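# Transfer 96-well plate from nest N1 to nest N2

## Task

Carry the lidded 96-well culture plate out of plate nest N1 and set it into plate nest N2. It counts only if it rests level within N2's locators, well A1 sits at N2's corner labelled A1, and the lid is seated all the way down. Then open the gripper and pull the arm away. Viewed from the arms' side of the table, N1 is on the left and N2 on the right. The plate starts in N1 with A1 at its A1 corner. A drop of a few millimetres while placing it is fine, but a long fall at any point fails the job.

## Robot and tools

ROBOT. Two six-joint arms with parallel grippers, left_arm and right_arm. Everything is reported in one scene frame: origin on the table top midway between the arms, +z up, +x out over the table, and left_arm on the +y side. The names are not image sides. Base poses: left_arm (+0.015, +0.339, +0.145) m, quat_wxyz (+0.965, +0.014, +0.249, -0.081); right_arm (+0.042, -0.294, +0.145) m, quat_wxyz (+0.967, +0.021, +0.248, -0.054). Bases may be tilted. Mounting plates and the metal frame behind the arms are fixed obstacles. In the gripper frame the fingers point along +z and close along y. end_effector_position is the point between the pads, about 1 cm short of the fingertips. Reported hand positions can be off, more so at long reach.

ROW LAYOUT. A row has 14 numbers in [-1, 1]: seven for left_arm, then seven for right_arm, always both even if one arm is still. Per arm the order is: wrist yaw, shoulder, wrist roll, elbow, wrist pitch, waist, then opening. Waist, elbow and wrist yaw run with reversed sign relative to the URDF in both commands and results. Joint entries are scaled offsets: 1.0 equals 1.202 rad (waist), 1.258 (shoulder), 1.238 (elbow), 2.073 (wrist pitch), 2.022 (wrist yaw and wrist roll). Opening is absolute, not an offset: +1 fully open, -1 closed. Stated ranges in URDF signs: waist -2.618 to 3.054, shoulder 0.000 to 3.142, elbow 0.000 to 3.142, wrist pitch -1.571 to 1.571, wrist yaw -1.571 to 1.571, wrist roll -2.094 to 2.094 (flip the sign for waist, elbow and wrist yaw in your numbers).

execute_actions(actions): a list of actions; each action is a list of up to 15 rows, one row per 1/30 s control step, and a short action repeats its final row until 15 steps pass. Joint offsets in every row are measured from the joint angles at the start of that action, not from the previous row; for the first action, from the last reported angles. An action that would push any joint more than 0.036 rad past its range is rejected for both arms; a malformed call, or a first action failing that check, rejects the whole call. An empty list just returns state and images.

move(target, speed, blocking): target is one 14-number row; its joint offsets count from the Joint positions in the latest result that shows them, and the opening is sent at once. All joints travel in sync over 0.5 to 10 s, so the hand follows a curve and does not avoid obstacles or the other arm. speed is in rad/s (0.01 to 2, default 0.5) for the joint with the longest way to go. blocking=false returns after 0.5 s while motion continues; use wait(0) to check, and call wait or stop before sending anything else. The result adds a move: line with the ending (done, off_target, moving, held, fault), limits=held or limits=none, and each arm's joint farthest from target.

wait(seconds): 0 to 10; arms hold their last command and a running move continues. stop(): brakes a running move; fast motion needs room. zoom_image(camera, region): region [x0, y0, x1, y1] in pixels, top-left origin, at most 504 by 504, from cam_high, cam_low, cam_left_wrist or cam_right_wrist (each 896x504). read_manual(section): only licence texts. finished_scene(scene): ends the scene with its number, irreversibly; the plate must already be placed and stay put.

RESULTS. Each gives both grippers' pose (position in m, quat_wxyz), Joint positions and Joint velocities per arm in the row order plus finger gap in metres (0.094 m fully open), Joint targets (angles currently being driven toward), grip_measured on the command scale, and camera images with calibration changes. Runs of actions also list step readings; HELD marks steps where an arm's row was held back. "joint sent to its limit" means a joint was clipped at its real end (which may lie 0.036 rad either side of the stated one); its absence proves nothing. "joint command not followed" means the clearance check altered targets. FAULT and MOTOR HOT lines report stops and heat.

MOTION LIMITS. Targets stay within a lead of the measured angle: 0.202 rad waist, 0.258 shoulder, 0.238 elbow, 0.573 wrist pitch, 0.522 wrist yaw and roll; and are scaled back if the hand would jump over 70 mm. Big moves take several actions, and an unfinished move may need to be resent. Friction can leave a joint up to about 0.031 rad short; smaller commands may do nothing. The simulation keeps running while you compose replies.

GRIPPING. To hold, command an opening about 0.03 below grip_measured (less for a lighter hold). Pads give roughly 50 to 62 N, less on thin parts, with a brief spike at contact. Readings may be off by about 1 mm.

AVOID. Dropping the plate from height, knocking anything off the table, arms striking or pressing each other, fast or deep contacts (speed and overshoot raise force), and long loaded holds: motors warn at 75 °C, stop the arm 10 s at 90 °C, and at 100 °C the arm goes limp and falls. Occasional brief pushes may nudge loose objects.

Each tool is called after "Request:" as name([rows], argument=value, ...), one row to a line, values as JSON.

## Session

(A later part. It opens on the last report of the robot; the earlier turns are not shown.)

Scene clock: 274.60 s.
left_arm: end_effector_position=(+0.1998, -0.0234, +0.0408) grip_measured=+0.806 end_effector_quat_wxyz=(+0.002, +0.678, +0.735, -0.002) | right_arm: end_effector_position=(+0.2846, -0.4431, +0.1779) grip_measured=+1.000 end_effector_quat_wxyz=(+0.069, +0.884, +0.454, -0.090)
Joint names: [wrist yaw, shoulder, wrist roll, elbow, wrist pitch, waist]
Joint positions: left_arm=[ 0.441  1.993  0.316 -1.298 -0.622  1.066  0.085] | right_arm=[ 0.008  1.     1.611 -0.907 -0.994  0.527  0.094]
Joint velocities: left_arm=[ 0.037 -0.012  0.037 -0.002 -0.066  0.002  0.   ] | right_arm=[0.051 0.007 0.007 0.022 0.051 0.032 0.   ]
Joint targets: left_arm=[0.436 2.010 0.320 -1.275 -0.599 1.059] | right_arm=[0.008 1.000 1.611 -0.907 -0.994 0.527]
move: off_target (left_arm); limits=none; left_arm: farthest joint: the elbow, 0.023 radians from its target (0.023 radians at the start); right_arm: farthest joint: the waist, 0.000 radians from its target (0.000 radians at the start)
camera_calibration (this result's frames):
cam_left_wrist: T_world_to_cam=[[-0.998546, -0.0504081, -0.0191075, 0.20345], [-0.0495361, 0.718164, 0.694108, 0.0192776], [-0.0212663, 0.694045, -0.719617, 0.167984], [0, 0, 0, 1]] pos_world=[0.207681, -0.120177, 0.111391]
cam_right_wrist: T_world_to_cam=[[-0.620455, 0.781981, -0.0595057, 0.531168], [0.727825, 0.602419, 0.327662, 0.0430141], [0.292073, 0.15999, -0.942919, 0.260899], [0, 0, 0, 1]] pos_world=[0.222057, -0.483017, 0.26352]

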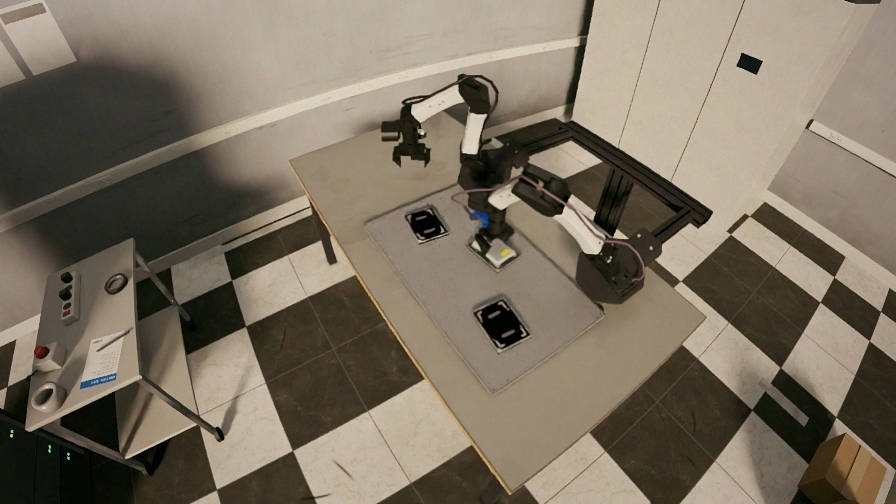

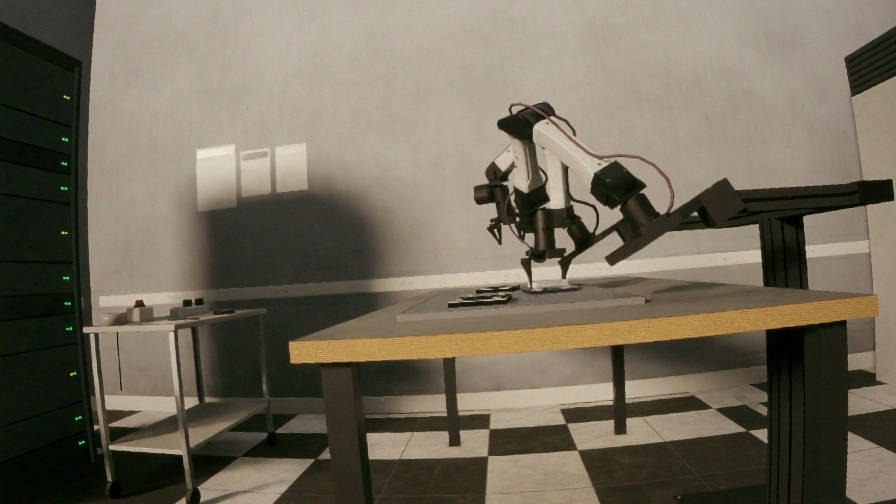

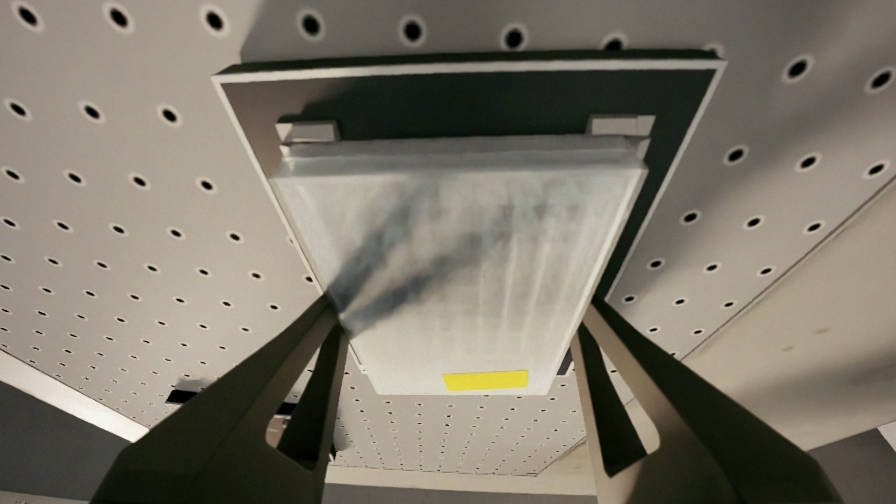

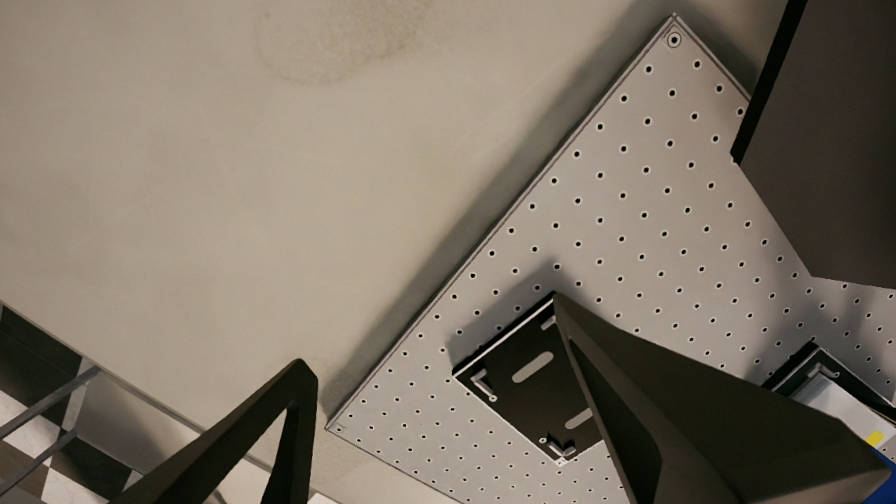

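Request:
move(target=[0,-0.026,0,0,-0.013,0.012,0.77,0,0,0,0,0,0,1], speed=0.04)

Request:
move(target=[0,0,0,0.026,0,0,0.77,0,0,0,0,0,0,1], speed=0.04)

Scene clock: 281.37 s.
left_arm: end_effector_position=(+0.1987, -0.0208, +0.0408) grip_measured=+0.806 end_effector_quat_wxyz=(-0.003, +0.680, +0.733, +0.000) | right_arm: end_effector_position=(+0.2846, -0.4431, +0.1779) grip_measured=+1.000 end_effector_quat_wxyz=(+0.069, +0.884, +0.454, -0.090)
Joint names: [wrist yaw, shoulder, wrist roll, elbow, wrist pitch, waist]
Joint positions: left_arm=[ 0.441  1.993  0.316 -1.298 -0.634  1.066  0.085] | right_arm=[ 0.008  1.     1.611 -0.907 -0.994  0.527  0.094]
Joint velocities: left_arm=[ 0.022  0.002 -0.022  0.012 -0.007 -0.012  0.001] | right_arm=[-0.022  0.012  0.022  0.012 -0.022 -0.002  0.   ]
Joint targets: left_arm=[0.441 1.961 0.316 -1.298 -0.649 1.081] | right_arm=[0.008 1.000 1.611 -0.907 -0.994 0.527]
move: off_target (left_arm); limits=none; left_arm: farthest joint: the shoulder, 0.033 radians from its target (0.033 radians at the start); right_arm: farthest joint: the waist, 0.000 radians from its target (0.000 radians at the start)
camera_calibration (this result's frames):
cam_left_wrist: T_world_to_cam=[[-0.998886, -0.0446238, -0.0153693, 0.202543], [-0.0425718, 0.711316, 0.701582, 0.0155367], [-0.0203748, 0.701455, -0.712423, 0.165849], [0, 0, 0, 1]] pos_world=[0.206358, -0.118349, 0.110367]
cam_right_wrist: T_world_to_cam=[[-0.620455, 0.781981, -0.0595057, 0.531168], [0.727825, 0.602419, 0.327662, 0.0430141], [0.292073, 0.15999, -0.942919, 0.260899], [0, 0, 0, 1]] pos_world=[0.222057, -0.483017, 0.26352]

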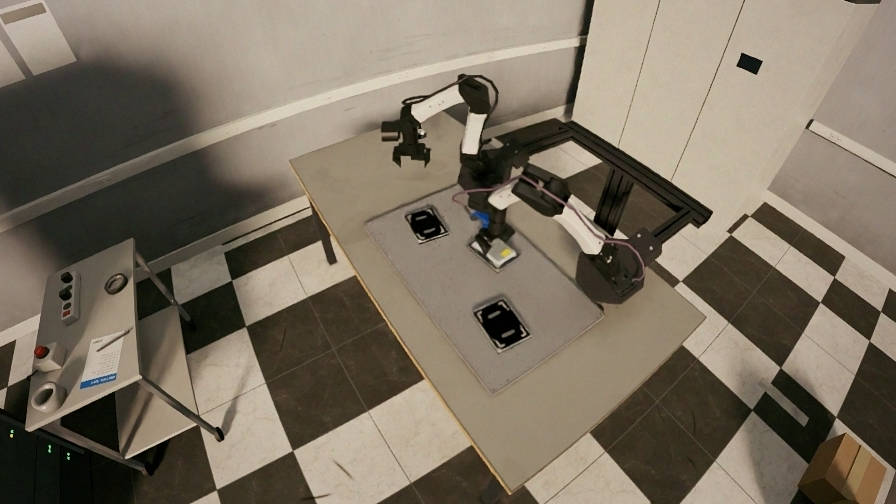

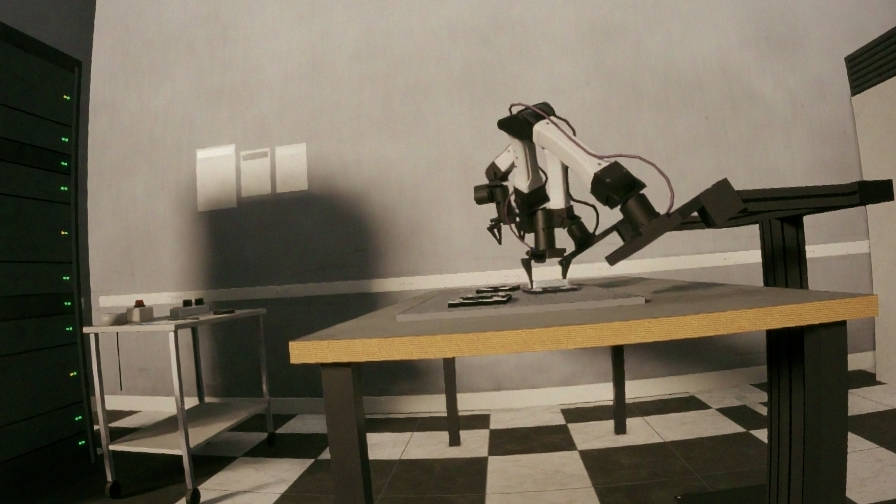

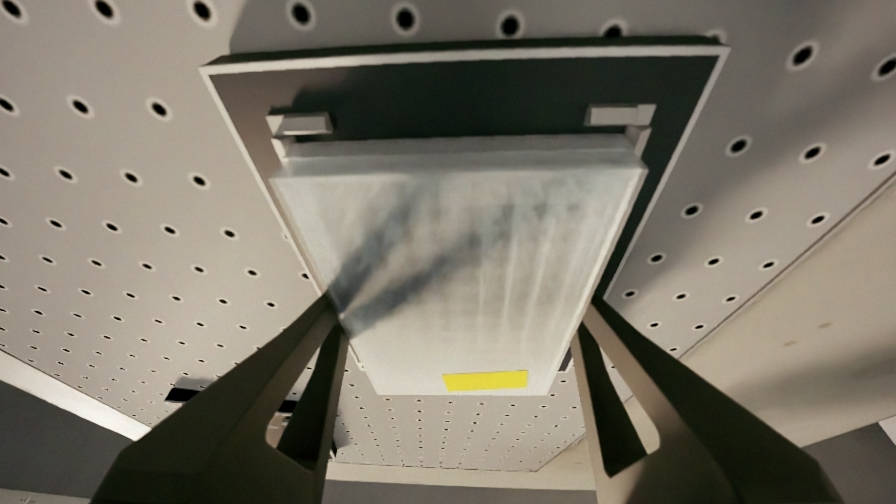

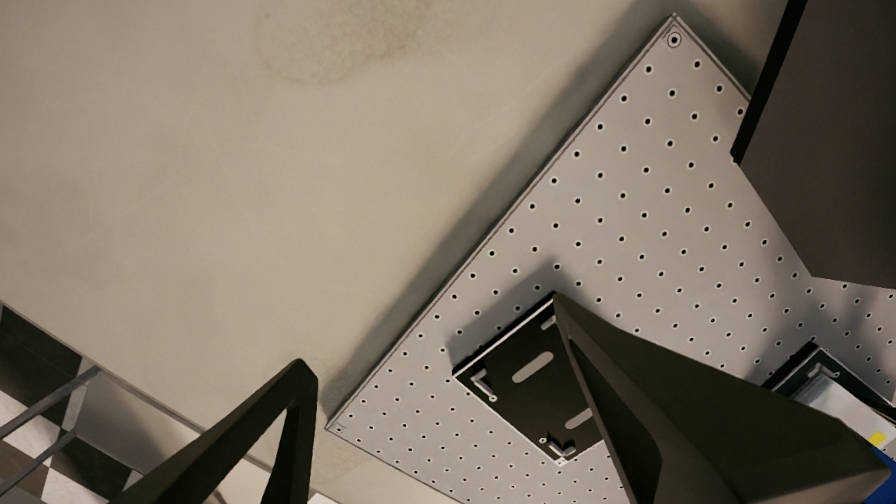

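Scene clock: 282.47 s.
left_arm: end_effector_position=(+0.1979, -0.0207, +0.0393) grip_measured=+0.806 end_effector_quat_wxyz=(-0.001, +0.680, +0.734, -0.001) | right_arm: end_effector_position=(+0.2846, -0.4431, +0.1779) grip_measured=+1.000 end_effector_quat_wxyz=(+0.069, +0.884, +0.454, -0.090)
Joint names: [wrist yaw, shoulder, wrist roll, elbow, wrist pitch, waist]
Joint positions: left_arm=[ 0.441  1.993  0.316 -1.29  -0.621  1.066  0.085] | right_arm=[ 0.008  1.     1.611 -0.907 -0.994  0.527  0.094]
Joint velocities: left_arm=[-0.051  0.007 -0.037  0.007 -0.037  0.002  0.   ] | right_arm=[-0.007  0.002  0.051  0.007  0.022  0.002  0.   ]
Joint targets: left_arm=[0.441 1.993 0.316 -1.266 -0.634 1.066] | right_arm=[0.008 1.000 1.611 -0.907 -0.994 0.527]
move: off_target (left_arm); limits=none; left_arm: farthest joint: the elbow, 0.024 radians from its target (0.033 radians at the start); right_arm: farthest joint: the waist, 0.000 radians from its target (0.000 radians at the start)
camera_calibration (this result's frames):
cam_left_wrist: T_world_to_cam=[[-0.99878, -0.0464771, -0.0166615, 0.201721], [-0.0448717, 0.713689, 0.699024, 0.0170492], [-0.0205975, 0.698919, -0.714904, 0.164803], [0, 0, 0, 1]] pos_world=[0.205635, -0.117976, 0.109261]
cam_right_wrist: T_world_to_cam=[[-0.620455, 0.781981, -0.0595057, 0.531168], [0.727825, 0.602419, 0.327662, 0.0430141], [0.292073, 0.15999, -0.942919, 0.260899], [0, 0, 0, 1]] pos_world=[0.222057, -0.483017, 0.26352]

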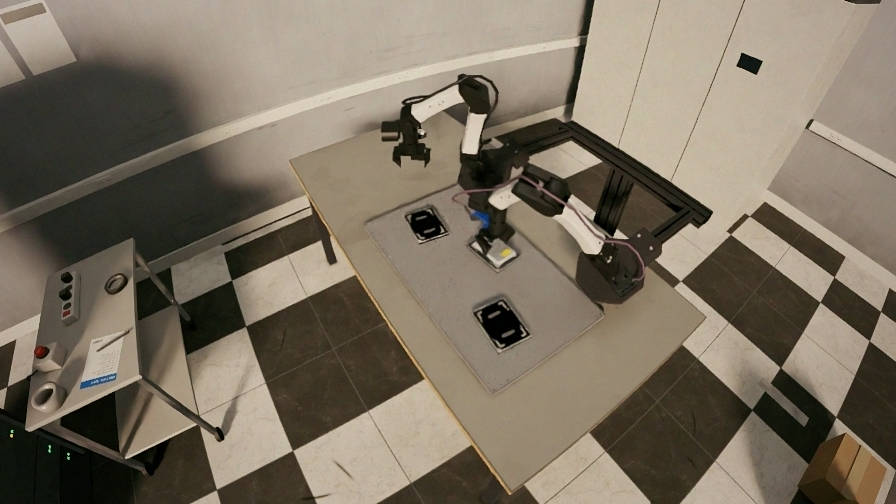

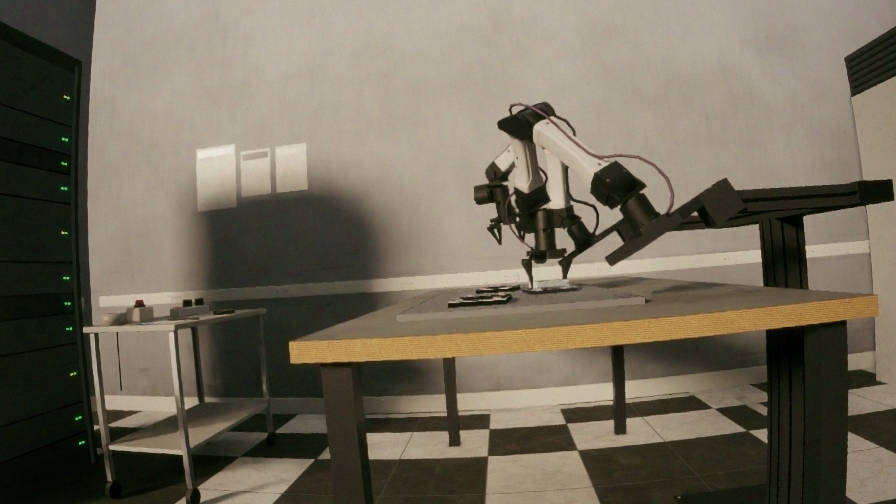

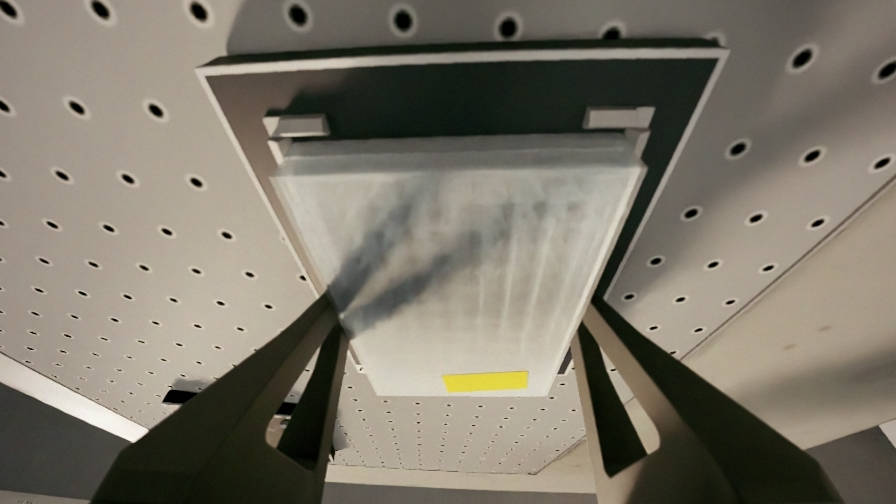

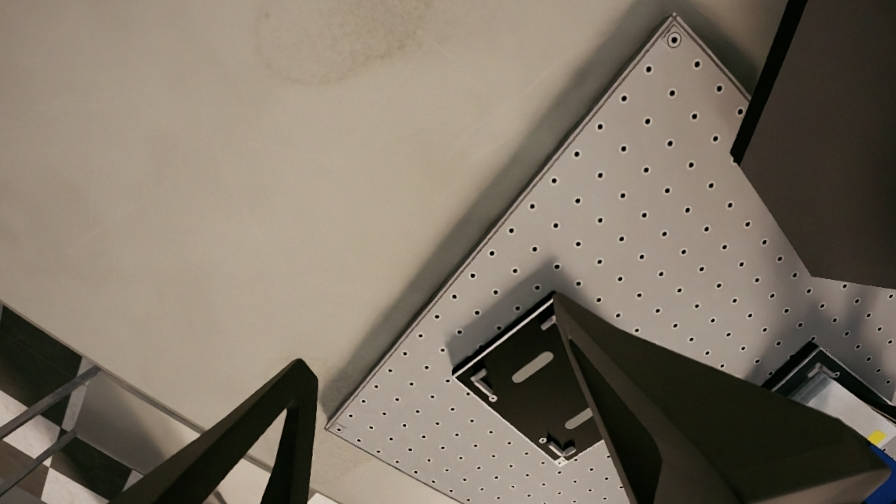

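Request:
execute_actions(actions=[])

Scene clock: 293.77 s.
left_arm: end_effector_position=(+0.1979, -0.0207, +0.0393) grip_measured=+0.806 end_effector_quat_wxyz=(-0.001, +0.680, +0.734, -0.001) | right_arm: end_effector_position=(+0.2846, -0.4431, +0.1779) grip_measured=+1.000 end_effector_quat_wxyz=(+0.069, +0.884, +0.454, -0.090)
Joint names: [wrist yaw, shoulder, wrist roll, elbow, wrist pitch, waist]
Joint positions: left_arm=[ 0.441  1.993  0.316 -1.29  -0.621  1.066  0.085] | right_arm=[ 0.008  1.     1.611 -0.907 -0.994  0.527  0.094]
Joint velocities: left_arm=[ 0.037 -0.022 -0.022  0.007 -0.037 -0.002 -0.002] | right_arm=[ 0.007 -0.007 -0.022 -0.007 -0.051 -0.002  0.   ]
Joint targets: left_arm=[0.441 1.993 0.316 -1.266 -0.634 1.066] | right_arm=[0.008 1.000 1.611 -0.907 -0.994 0.527]
camera_calibration (this result's frames):
cam_left_wrist: T_world_to_cam=[[-0.99878, -0.0464771, -0.0166615, 0.201721], [-0.0448717, 0.713689, 0.699024, 0.0170492], [-0.0205975, 0.698919, -0.714904, 0.164803], [0, 0, 0, 1]] pos_world=[0.205635, -0.117976, 0.109261]
cam_right_wrist: T_world_to_cam=[[-0.620455, 0.781981, -0.0595057, 0.531168], [0.727825, 0.602419, 0.327662, 0.0430141], [0.292073, 0.15999, -0.942919, 0.260899], [0, 0, 0, 1]] pos_world=[0.222057, -0.483017, 0.26352]

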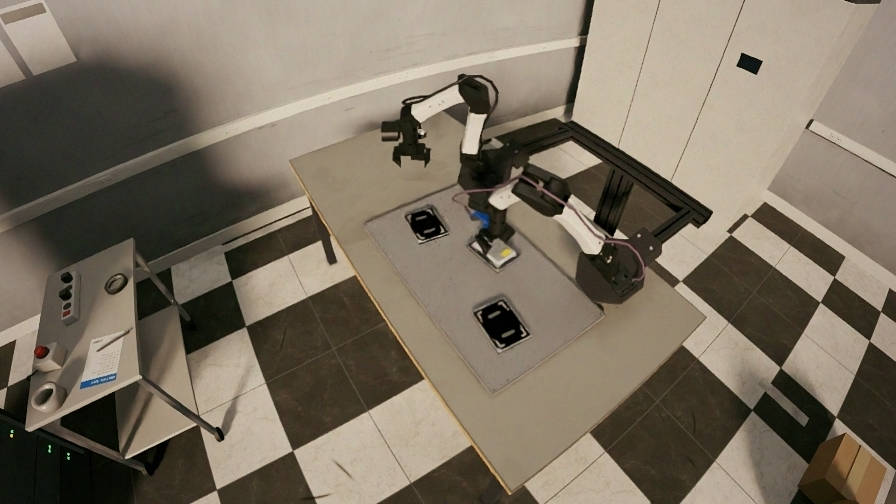

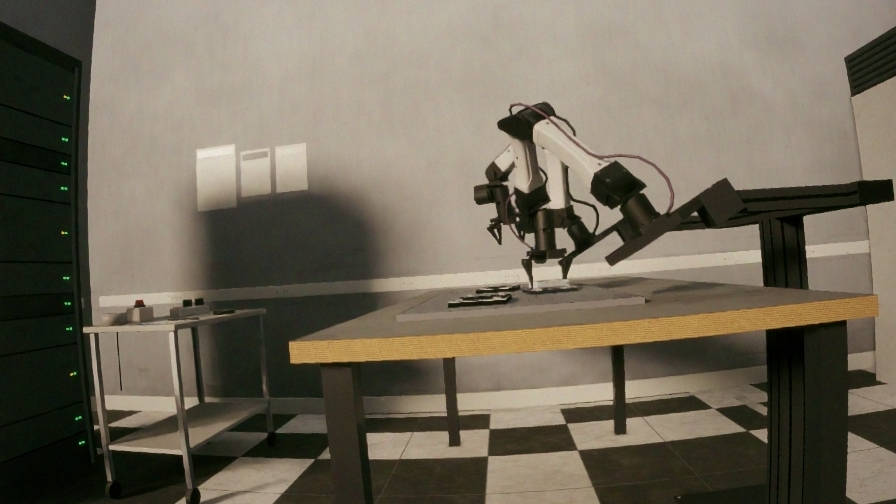

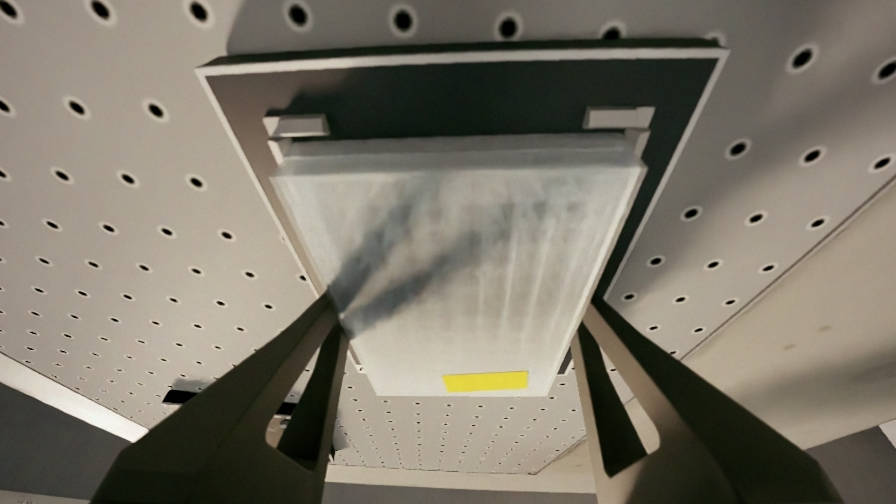

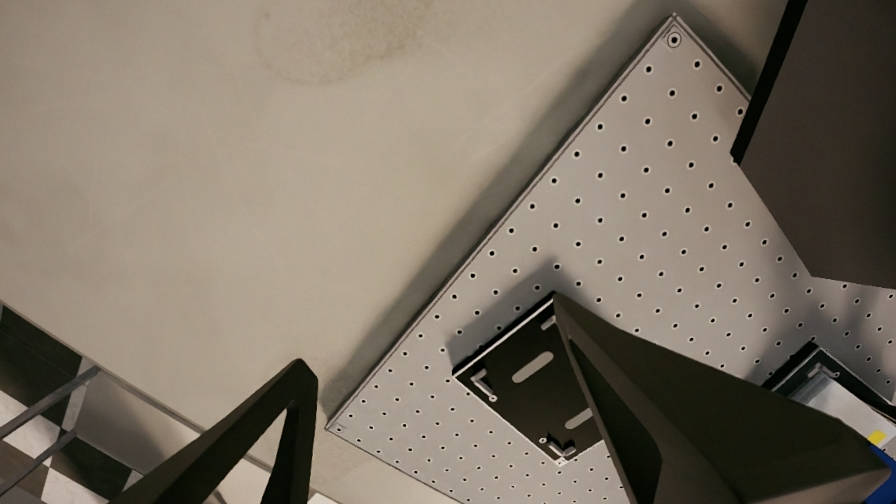

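Request:
move(target=[0,0.022,0,0,0.006,0,0.77,0,0,0,0,0,0,1], speed=0.03)

Scene clock: 297.83 s.
left_arm: end_effector_position=(+0.1977, -0.0216, +0.0385) grip_measured=+0.806 end_effector_quat_wxyz=(+0.000, +0.679, +0.734, -0.001) | right_arm: end_effector_position=(+0.2846, -0.4431, +0.1779) grip_measured=+1.000 end_effector_quat_wxyz=(+0.069, +0.884, +0.454, -0.090)
Joint names: [wrist yaw, shoulder, wrist roll, elbow, wrist pitch, waist]
Joint positions: left_arm=[ 0.441  1.996  0.316 -1.29  -0.616  1.066  0.085] | right_arm=[ 0.008  1.     1.611 -0.907 -0.994  0.527  0.094]
Joint velocities: left_arm=[-0.007 -0.002 -0.007  0.012 -0.007 -0.017  0.   ] | right_arm=[ 0.022 -0.002 -0.051  0.002 -0.007 -0.012  0.   ]
Joint targets: left_arm=[0.442 2.021 0.316 -1.290 -0.609 1.066] | right_arm=[0.008 1.000 1.611 -0.907 -0.994 0.527]
move: off_target (left_arm); limits=none; left_arm: farthest joint: the shoulder, 0.025 radians from its target (0.027 radians at the start); right_arm: farthest joint: the waist, 0.000 radians from its target (0.000 radians at the start)
camera_calibration (this result's frames):
cam_left_wrist: T_world_to_cam=[[-0.998723, -0.0476628, -0.0167628, 0.201415], [-0.0458436, 0.715397, 0.697213, 0.0185617], [-0.0212391, 0.697091, -0.716668, 0.164953], [0, 0, 0, 1]] pos_world=[0.205512, -0.118666, 0.108651]
cam_right_wrist: T_world_to_cam=[[-0.620455, 0.781981, -0.0595057, 0.531168], [0.727825, 0.602419, 0.327662, 0.0430141], [0.292073, 0.15999, -0.942919, 0.260899], [0, 0, 0, 1]] pos_world=[0.222057, -0.483017, 0.26352]

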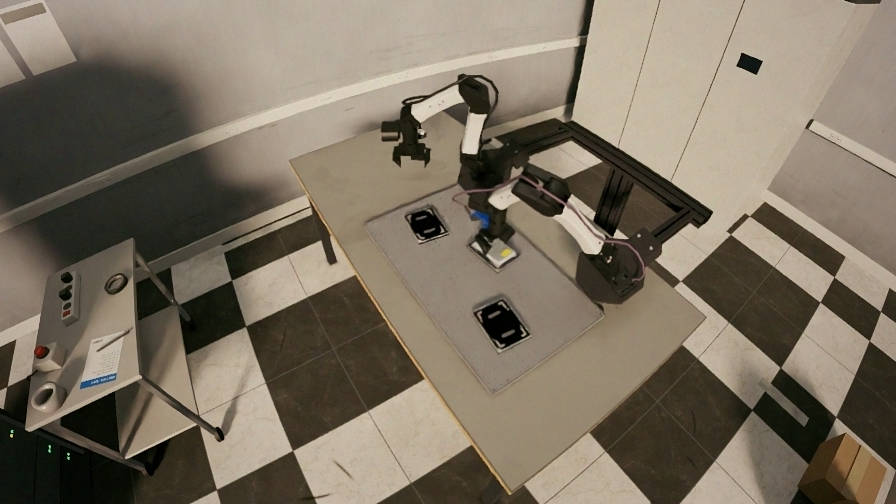

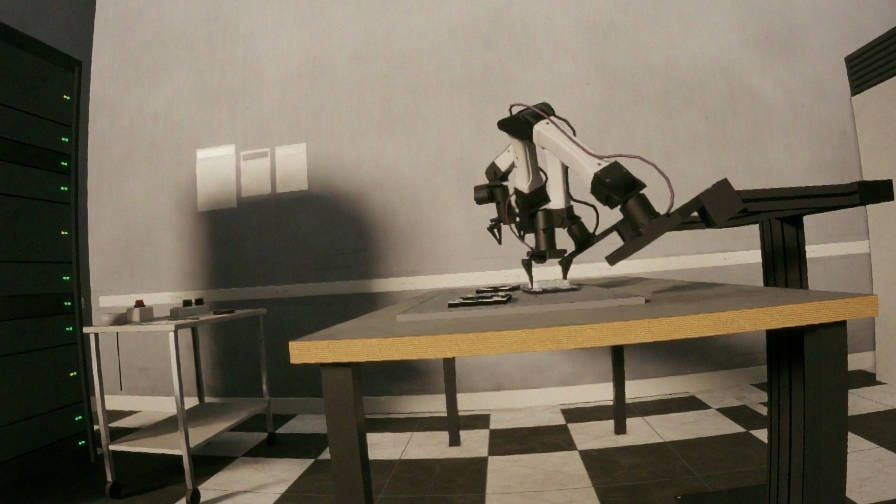

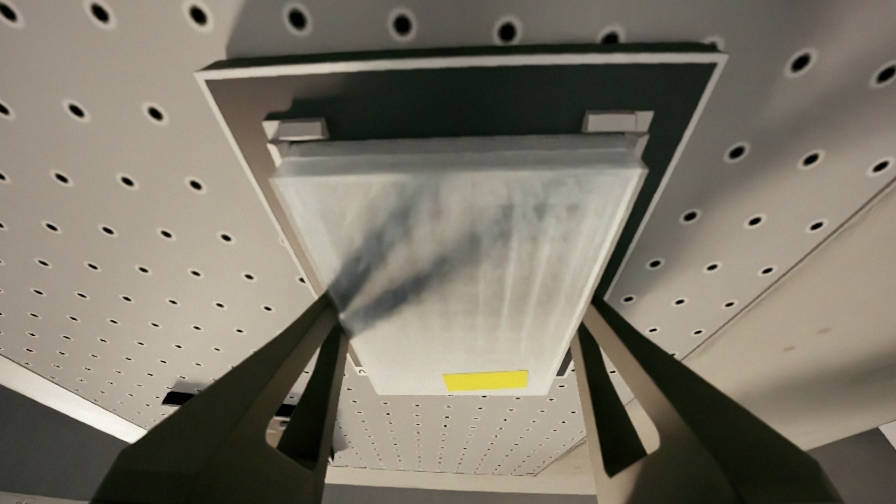

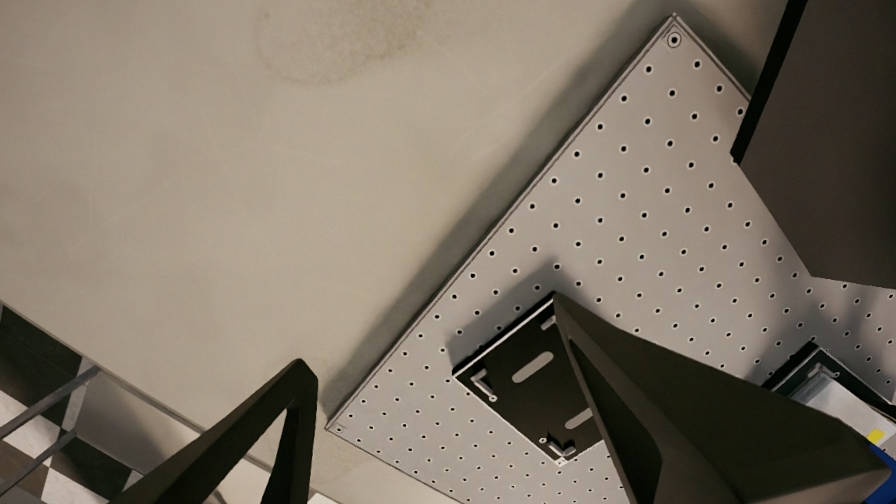

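Request:
move(target=[0,0.035,0,0.012,0,0,0.77,0,0,0,0,0,0,1], speed=0.03)

Request:
zoom_image(camera="cam_left_wrist", region=[240,90,700,220])

Scene clock: 303.03 s.
left_arm: end_effector_position=(+0.1974, -0.0215, +0.0381) grip_measured=+0.806 end_effector_quat_wxyz=(-0.000, +0.679, +0.734, -0.001) | right_arm: end_effector_position=(+0.2846, -0.4431, +0.1779) grip_measured=+1.000 end_effector_quat_wxyz=(+0.069, +0.884, +0.454, -0.090)
Joint names: [wrist yaw, shoulder, wrist roll, elbow, wrist pitch, waist]
Joint positions: left_arm=[ 0.441  1.997  0.316 -1.29  -0.616  1.066  0.085] | right_arm=[ 0.008  1.     1.611 -0.907 -0.994  0.527  0.094]
Joint velocities: left_arm=[-0.051  0.002 -0.037 -0.002 -0.022  0.002 -0.001] | right_arm=[ 0.022  0.002 -0.007 -0.002 -0.11  -0.022  0.   ]
Joint targets: left_arm=[0.441 2.040 0.316 -1.275 -0.616 1.066] | right_arm=[0.008 1.000 1.611 -0.907 -0.994 0.527]
move: off_target (left_arm); limits=none; left_arm: farthest joint: the shoulder, 0.043 radians from its target (0.044 radians at the start); right_arm: farthest joint: the waist, 0.000 radians from its target (0.000 radians at the start)
camera_calibration (this result's frames):
cam_left_wrist: T_world_to_cam=[[-0.998753, -0.0471568, -0.0164122, 0.201175], [-0.0452162, 0.714753, 0.697914, 0.0185479], [-0.0211807, 0.697786, -0.715994, 0.16457], [0, 0, 0, 1]] pos_world=[0.205248, -0.118605, 0.108188]
cam_right_wrist: T_world_to_cam=[[-0.620455, 0.781981, -0.0595057, 0.531168], [0.727825, 0.602419, 0.327662, 0.0430141], [0.292073, 0.15999, -0.942919, 0.260899], [0, 0, 0, 1]] pos_world=[0.222057, -0.483017, 0.26352]

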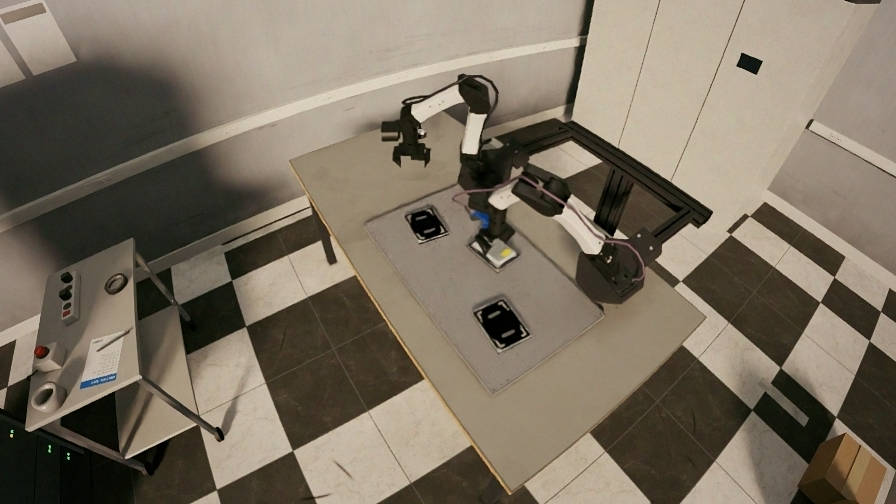

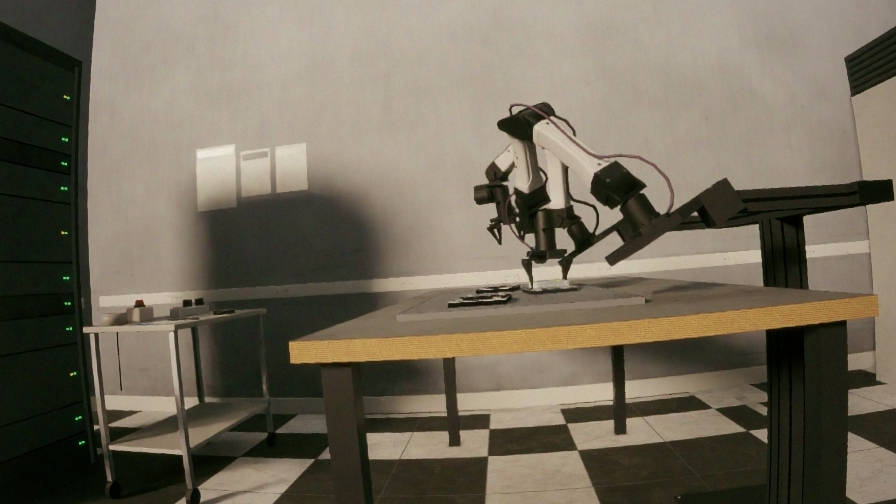

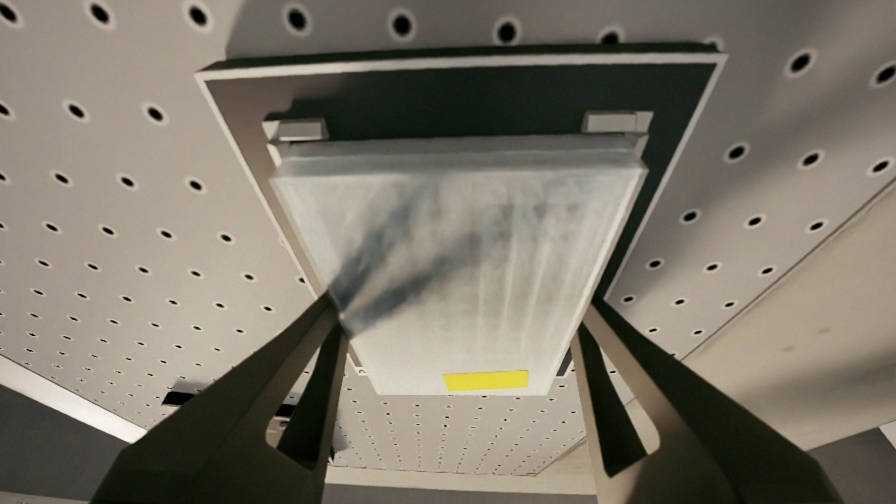

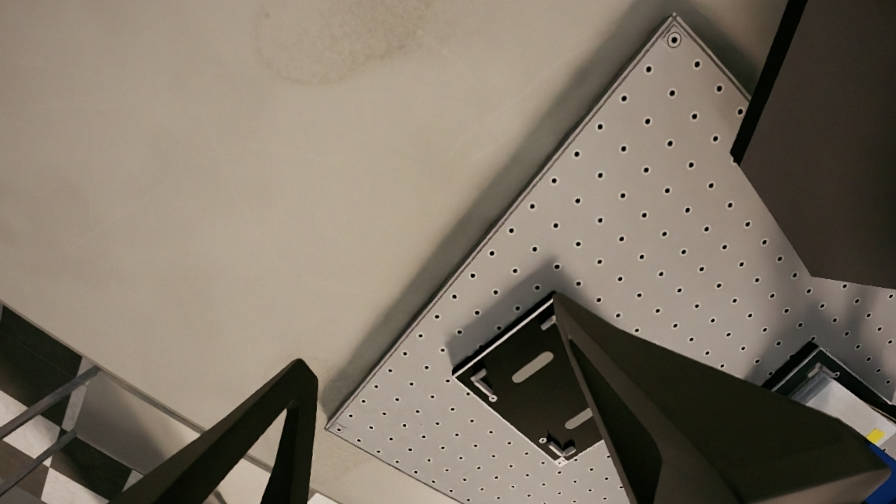

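Region (240, 90, 700, 220) of cam_left_wrist's 896x504 image, scaled by 1.096, with more detail than that image has; it fills the top 142 rows of this view, and the rest is white.

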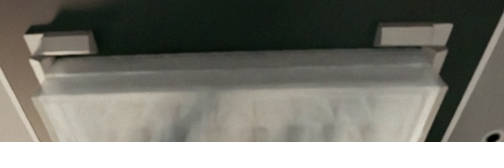

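Request:
move(target=[0,0.005,0,0,0,0,1,0,0,0,0,0,0,1], speed=0.1)

Request:
move(target=[0,-0.11,0,-0.02,0.04,0,1,0,0,0,0,0,0,1], speed=0.06)

Scene clock: 306.50 s.
left_arm: end_effector_position=(+0.1972, -0.0215, +0.0382) grip_measured=+1.000 end_effector_quat_wxyz=(-0.001, +0.679, +0.734, -0.002) | right_arm: end_effector_position=(+0.2846, -0.4431, +0.1779) grip_measured=+1.000 end_effector_quat_wxyz=(+0.069, +0.884, +0.454, -0.090)
Joint names: [wrist yaw, shoulder, wrist roll, elbow, wrist pitch, waist]
Joint positions: left_arm=[ 0.439  1.997  0.317 -1.29  -0.616  1.066  0.094] | right_arm=[ 0.008  1.     1.611 -0.907 -0.994  0.527  0.094]
Joint velocities: left_arm=[ 0.051 -0.002 -0.095  0.002  0.007 -0.002  0.   ] | right_arm=[ 0.037 -0.002  0.022  0.007 -0.007 -0.017  0.   ]
Joint targets: left_arm=[0.440 2.004 0.317 -1.290 -0.616 1.066] | right_arm=[0.008 1.000 1.611 -0.907 -0.994 0.527]
move: done; limits=none; left_arm: farthest joint: the shoulder, 0.006 radians from its target (0.006 radians at the start); right_arm: farthest joint: the waist, 0.000 radians from its target (0.000 radians at the start)
camera_calibration (this result's frames):
cam_left_wrist: T_world_to_cam=[[-0.998793, -0.0467847, -0.0149777, 0.200941], [-0.0439603, 0.715179, 0.697558, 0.0182737], [-0.0219233, 0.697374, -0.716372, 0.164851], [0, 0, 0, 1]] pos_world=[0.205115, -0.118631, 0.108357]
cam_right_wrist: T_world_to_cam=[[-0.620455, 0.781981, -0.0595057, 0.531168], [0.727825, 0.602419, 0.327662, 0.0430141], [0.292073, 0.15999, -0.942919, 0.260899], [0, 0, 0, 1]] pos_world=[0.222057, -0.483017, 0.26352]

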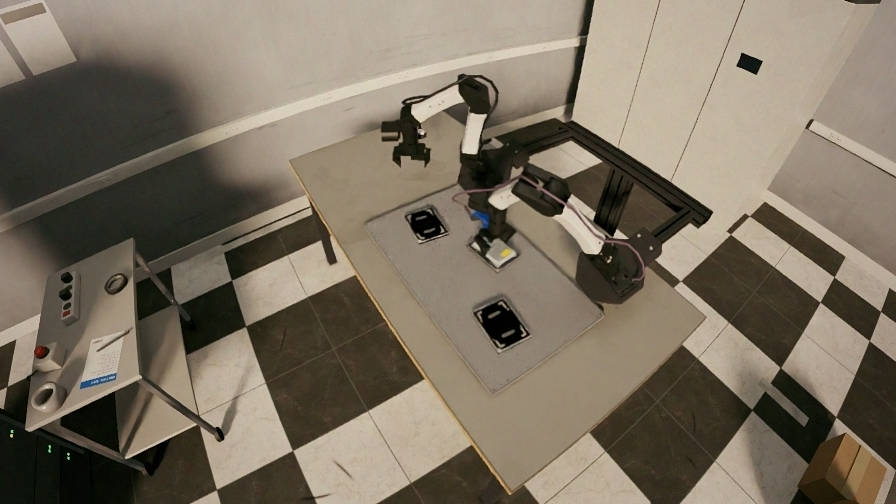

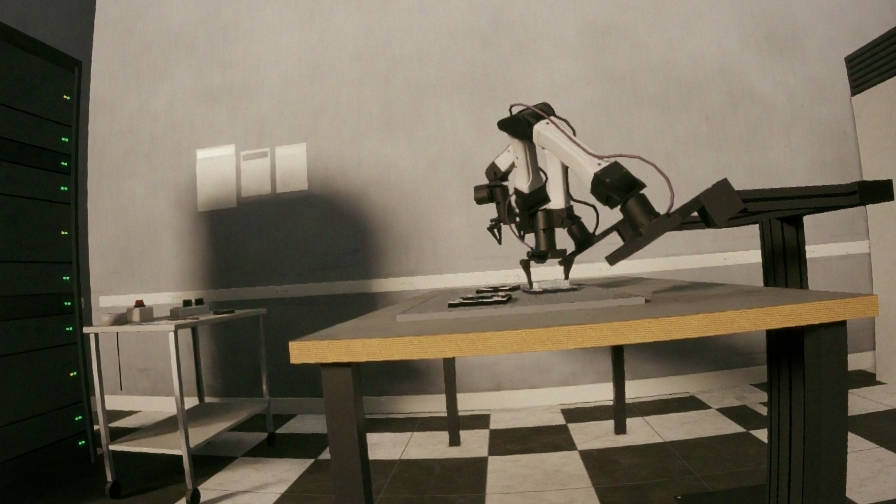

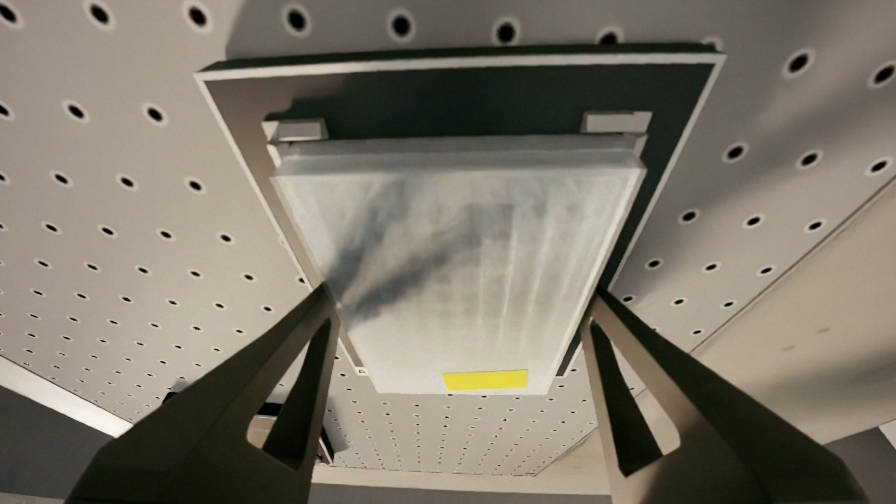

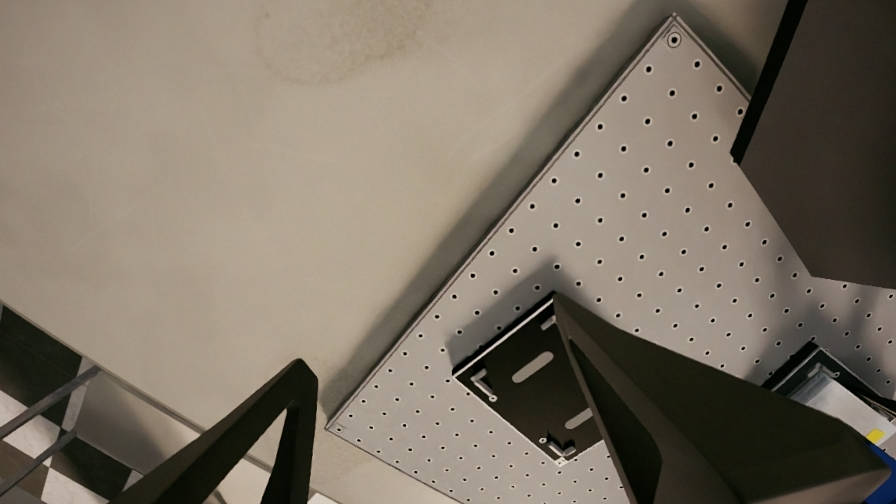

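Scene clock: 309.13 s.
left_arm: end_effector_position=(+0.2131, -0.0369, +0.0742) grip_measured=+1.000 end_effector_quat_wxyz=(+0.037, +0.662, +0.747, -0.046) | right_arm: end_effector_position=(+0.2846, -0.4431, +0.1779) grip_measured=+1.000 end_effector_quat_wxyz=(+0.069, +0.884, +0.454, -0.090)
Joint names: [wrist yaw, shoulder, wrist roll, elbow, wrist pitch, waist]
Joint positions: left_arm=[ 0.391  1.889  0.32  -1.29  -0.609  1.066  0.094] | right_arm=[ 0.008  1.     1.611 -0.907 -0.994  0.527  0.094]
Joint velocities: left_arm=[ 0.037  0.002  0.081  0.017 -0.081  0.007  0.   ] | right_arm=[ 0.037  0.012  0.022 -0.007 -0.081 -0.002  0.   ]
Joint targets: left_arm=[0.439 1.858 0.317 -1.315 -0.534 1.066] | right_arm=[0.008 1.000 1.611 -0.907 -0.994 0.527]
move: off_target (left_arm); limits=none; left_arm: farthest joint: the wrist pitch, 0.076 radians from its target (0.083 radians at the start); right_arm: farthest joint: the waist, 0.000 radians from its target (0.000 radians at the start)
camera_calibration (this result's frames):
cam_left_wrist: T_world_to_cam=[[-0.995791, -0.0916024, -0.00316254, 0.213391], [-0.0744566, 0.788317, 0.610748, 0.0204953], [-0.0534529, 0.608413, -0.791819, 0.210741], [0, 0, 0, 1]] pos_world=[0.225283, -0.124827, 0.155026]
cam_right_wrist: T_world_to_cam=[[-0.620455, 0.781981, -0.0595057, 0.531168], [0.727825, 0.602419, 0.327662, 0.0430141], [0.292073, 0.15999, -0.942919, 0.260899], [0, 0, 0, 1]] pos_world=[0.222057, -0.483017, 0.26352]

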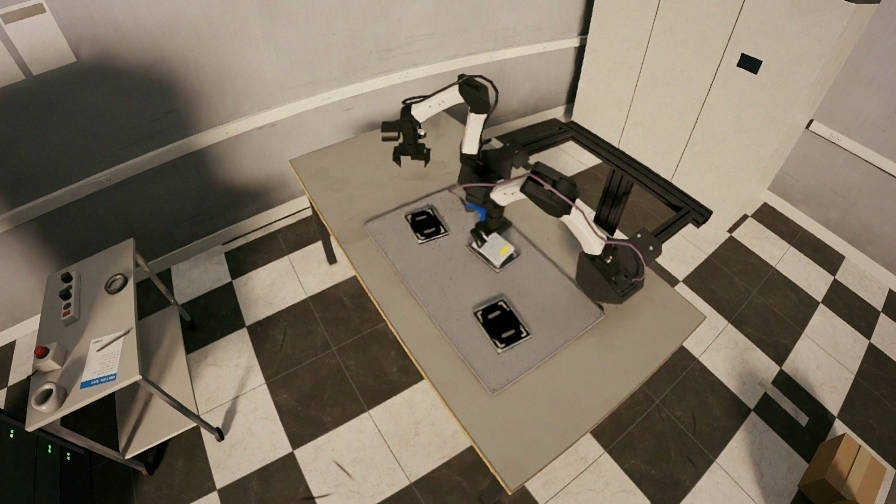

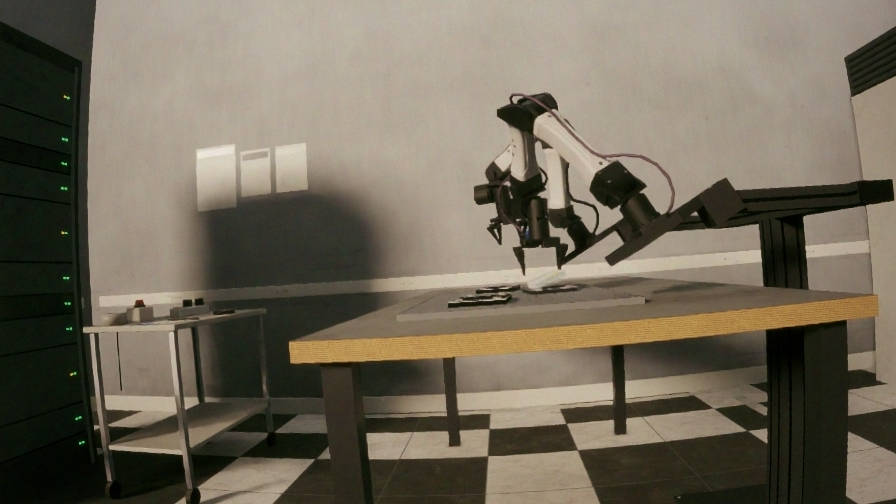

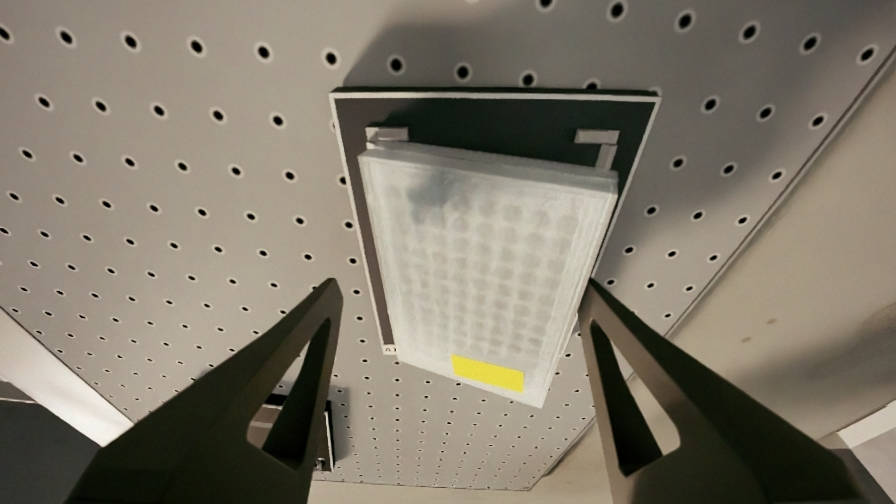

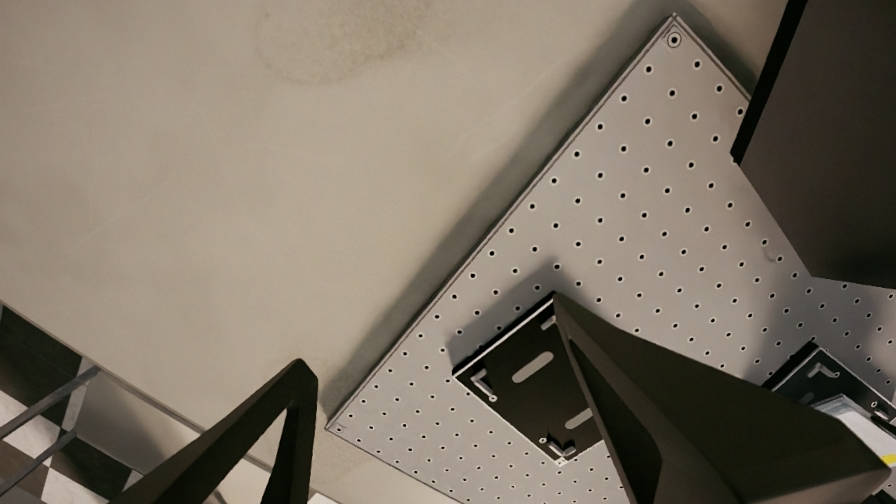

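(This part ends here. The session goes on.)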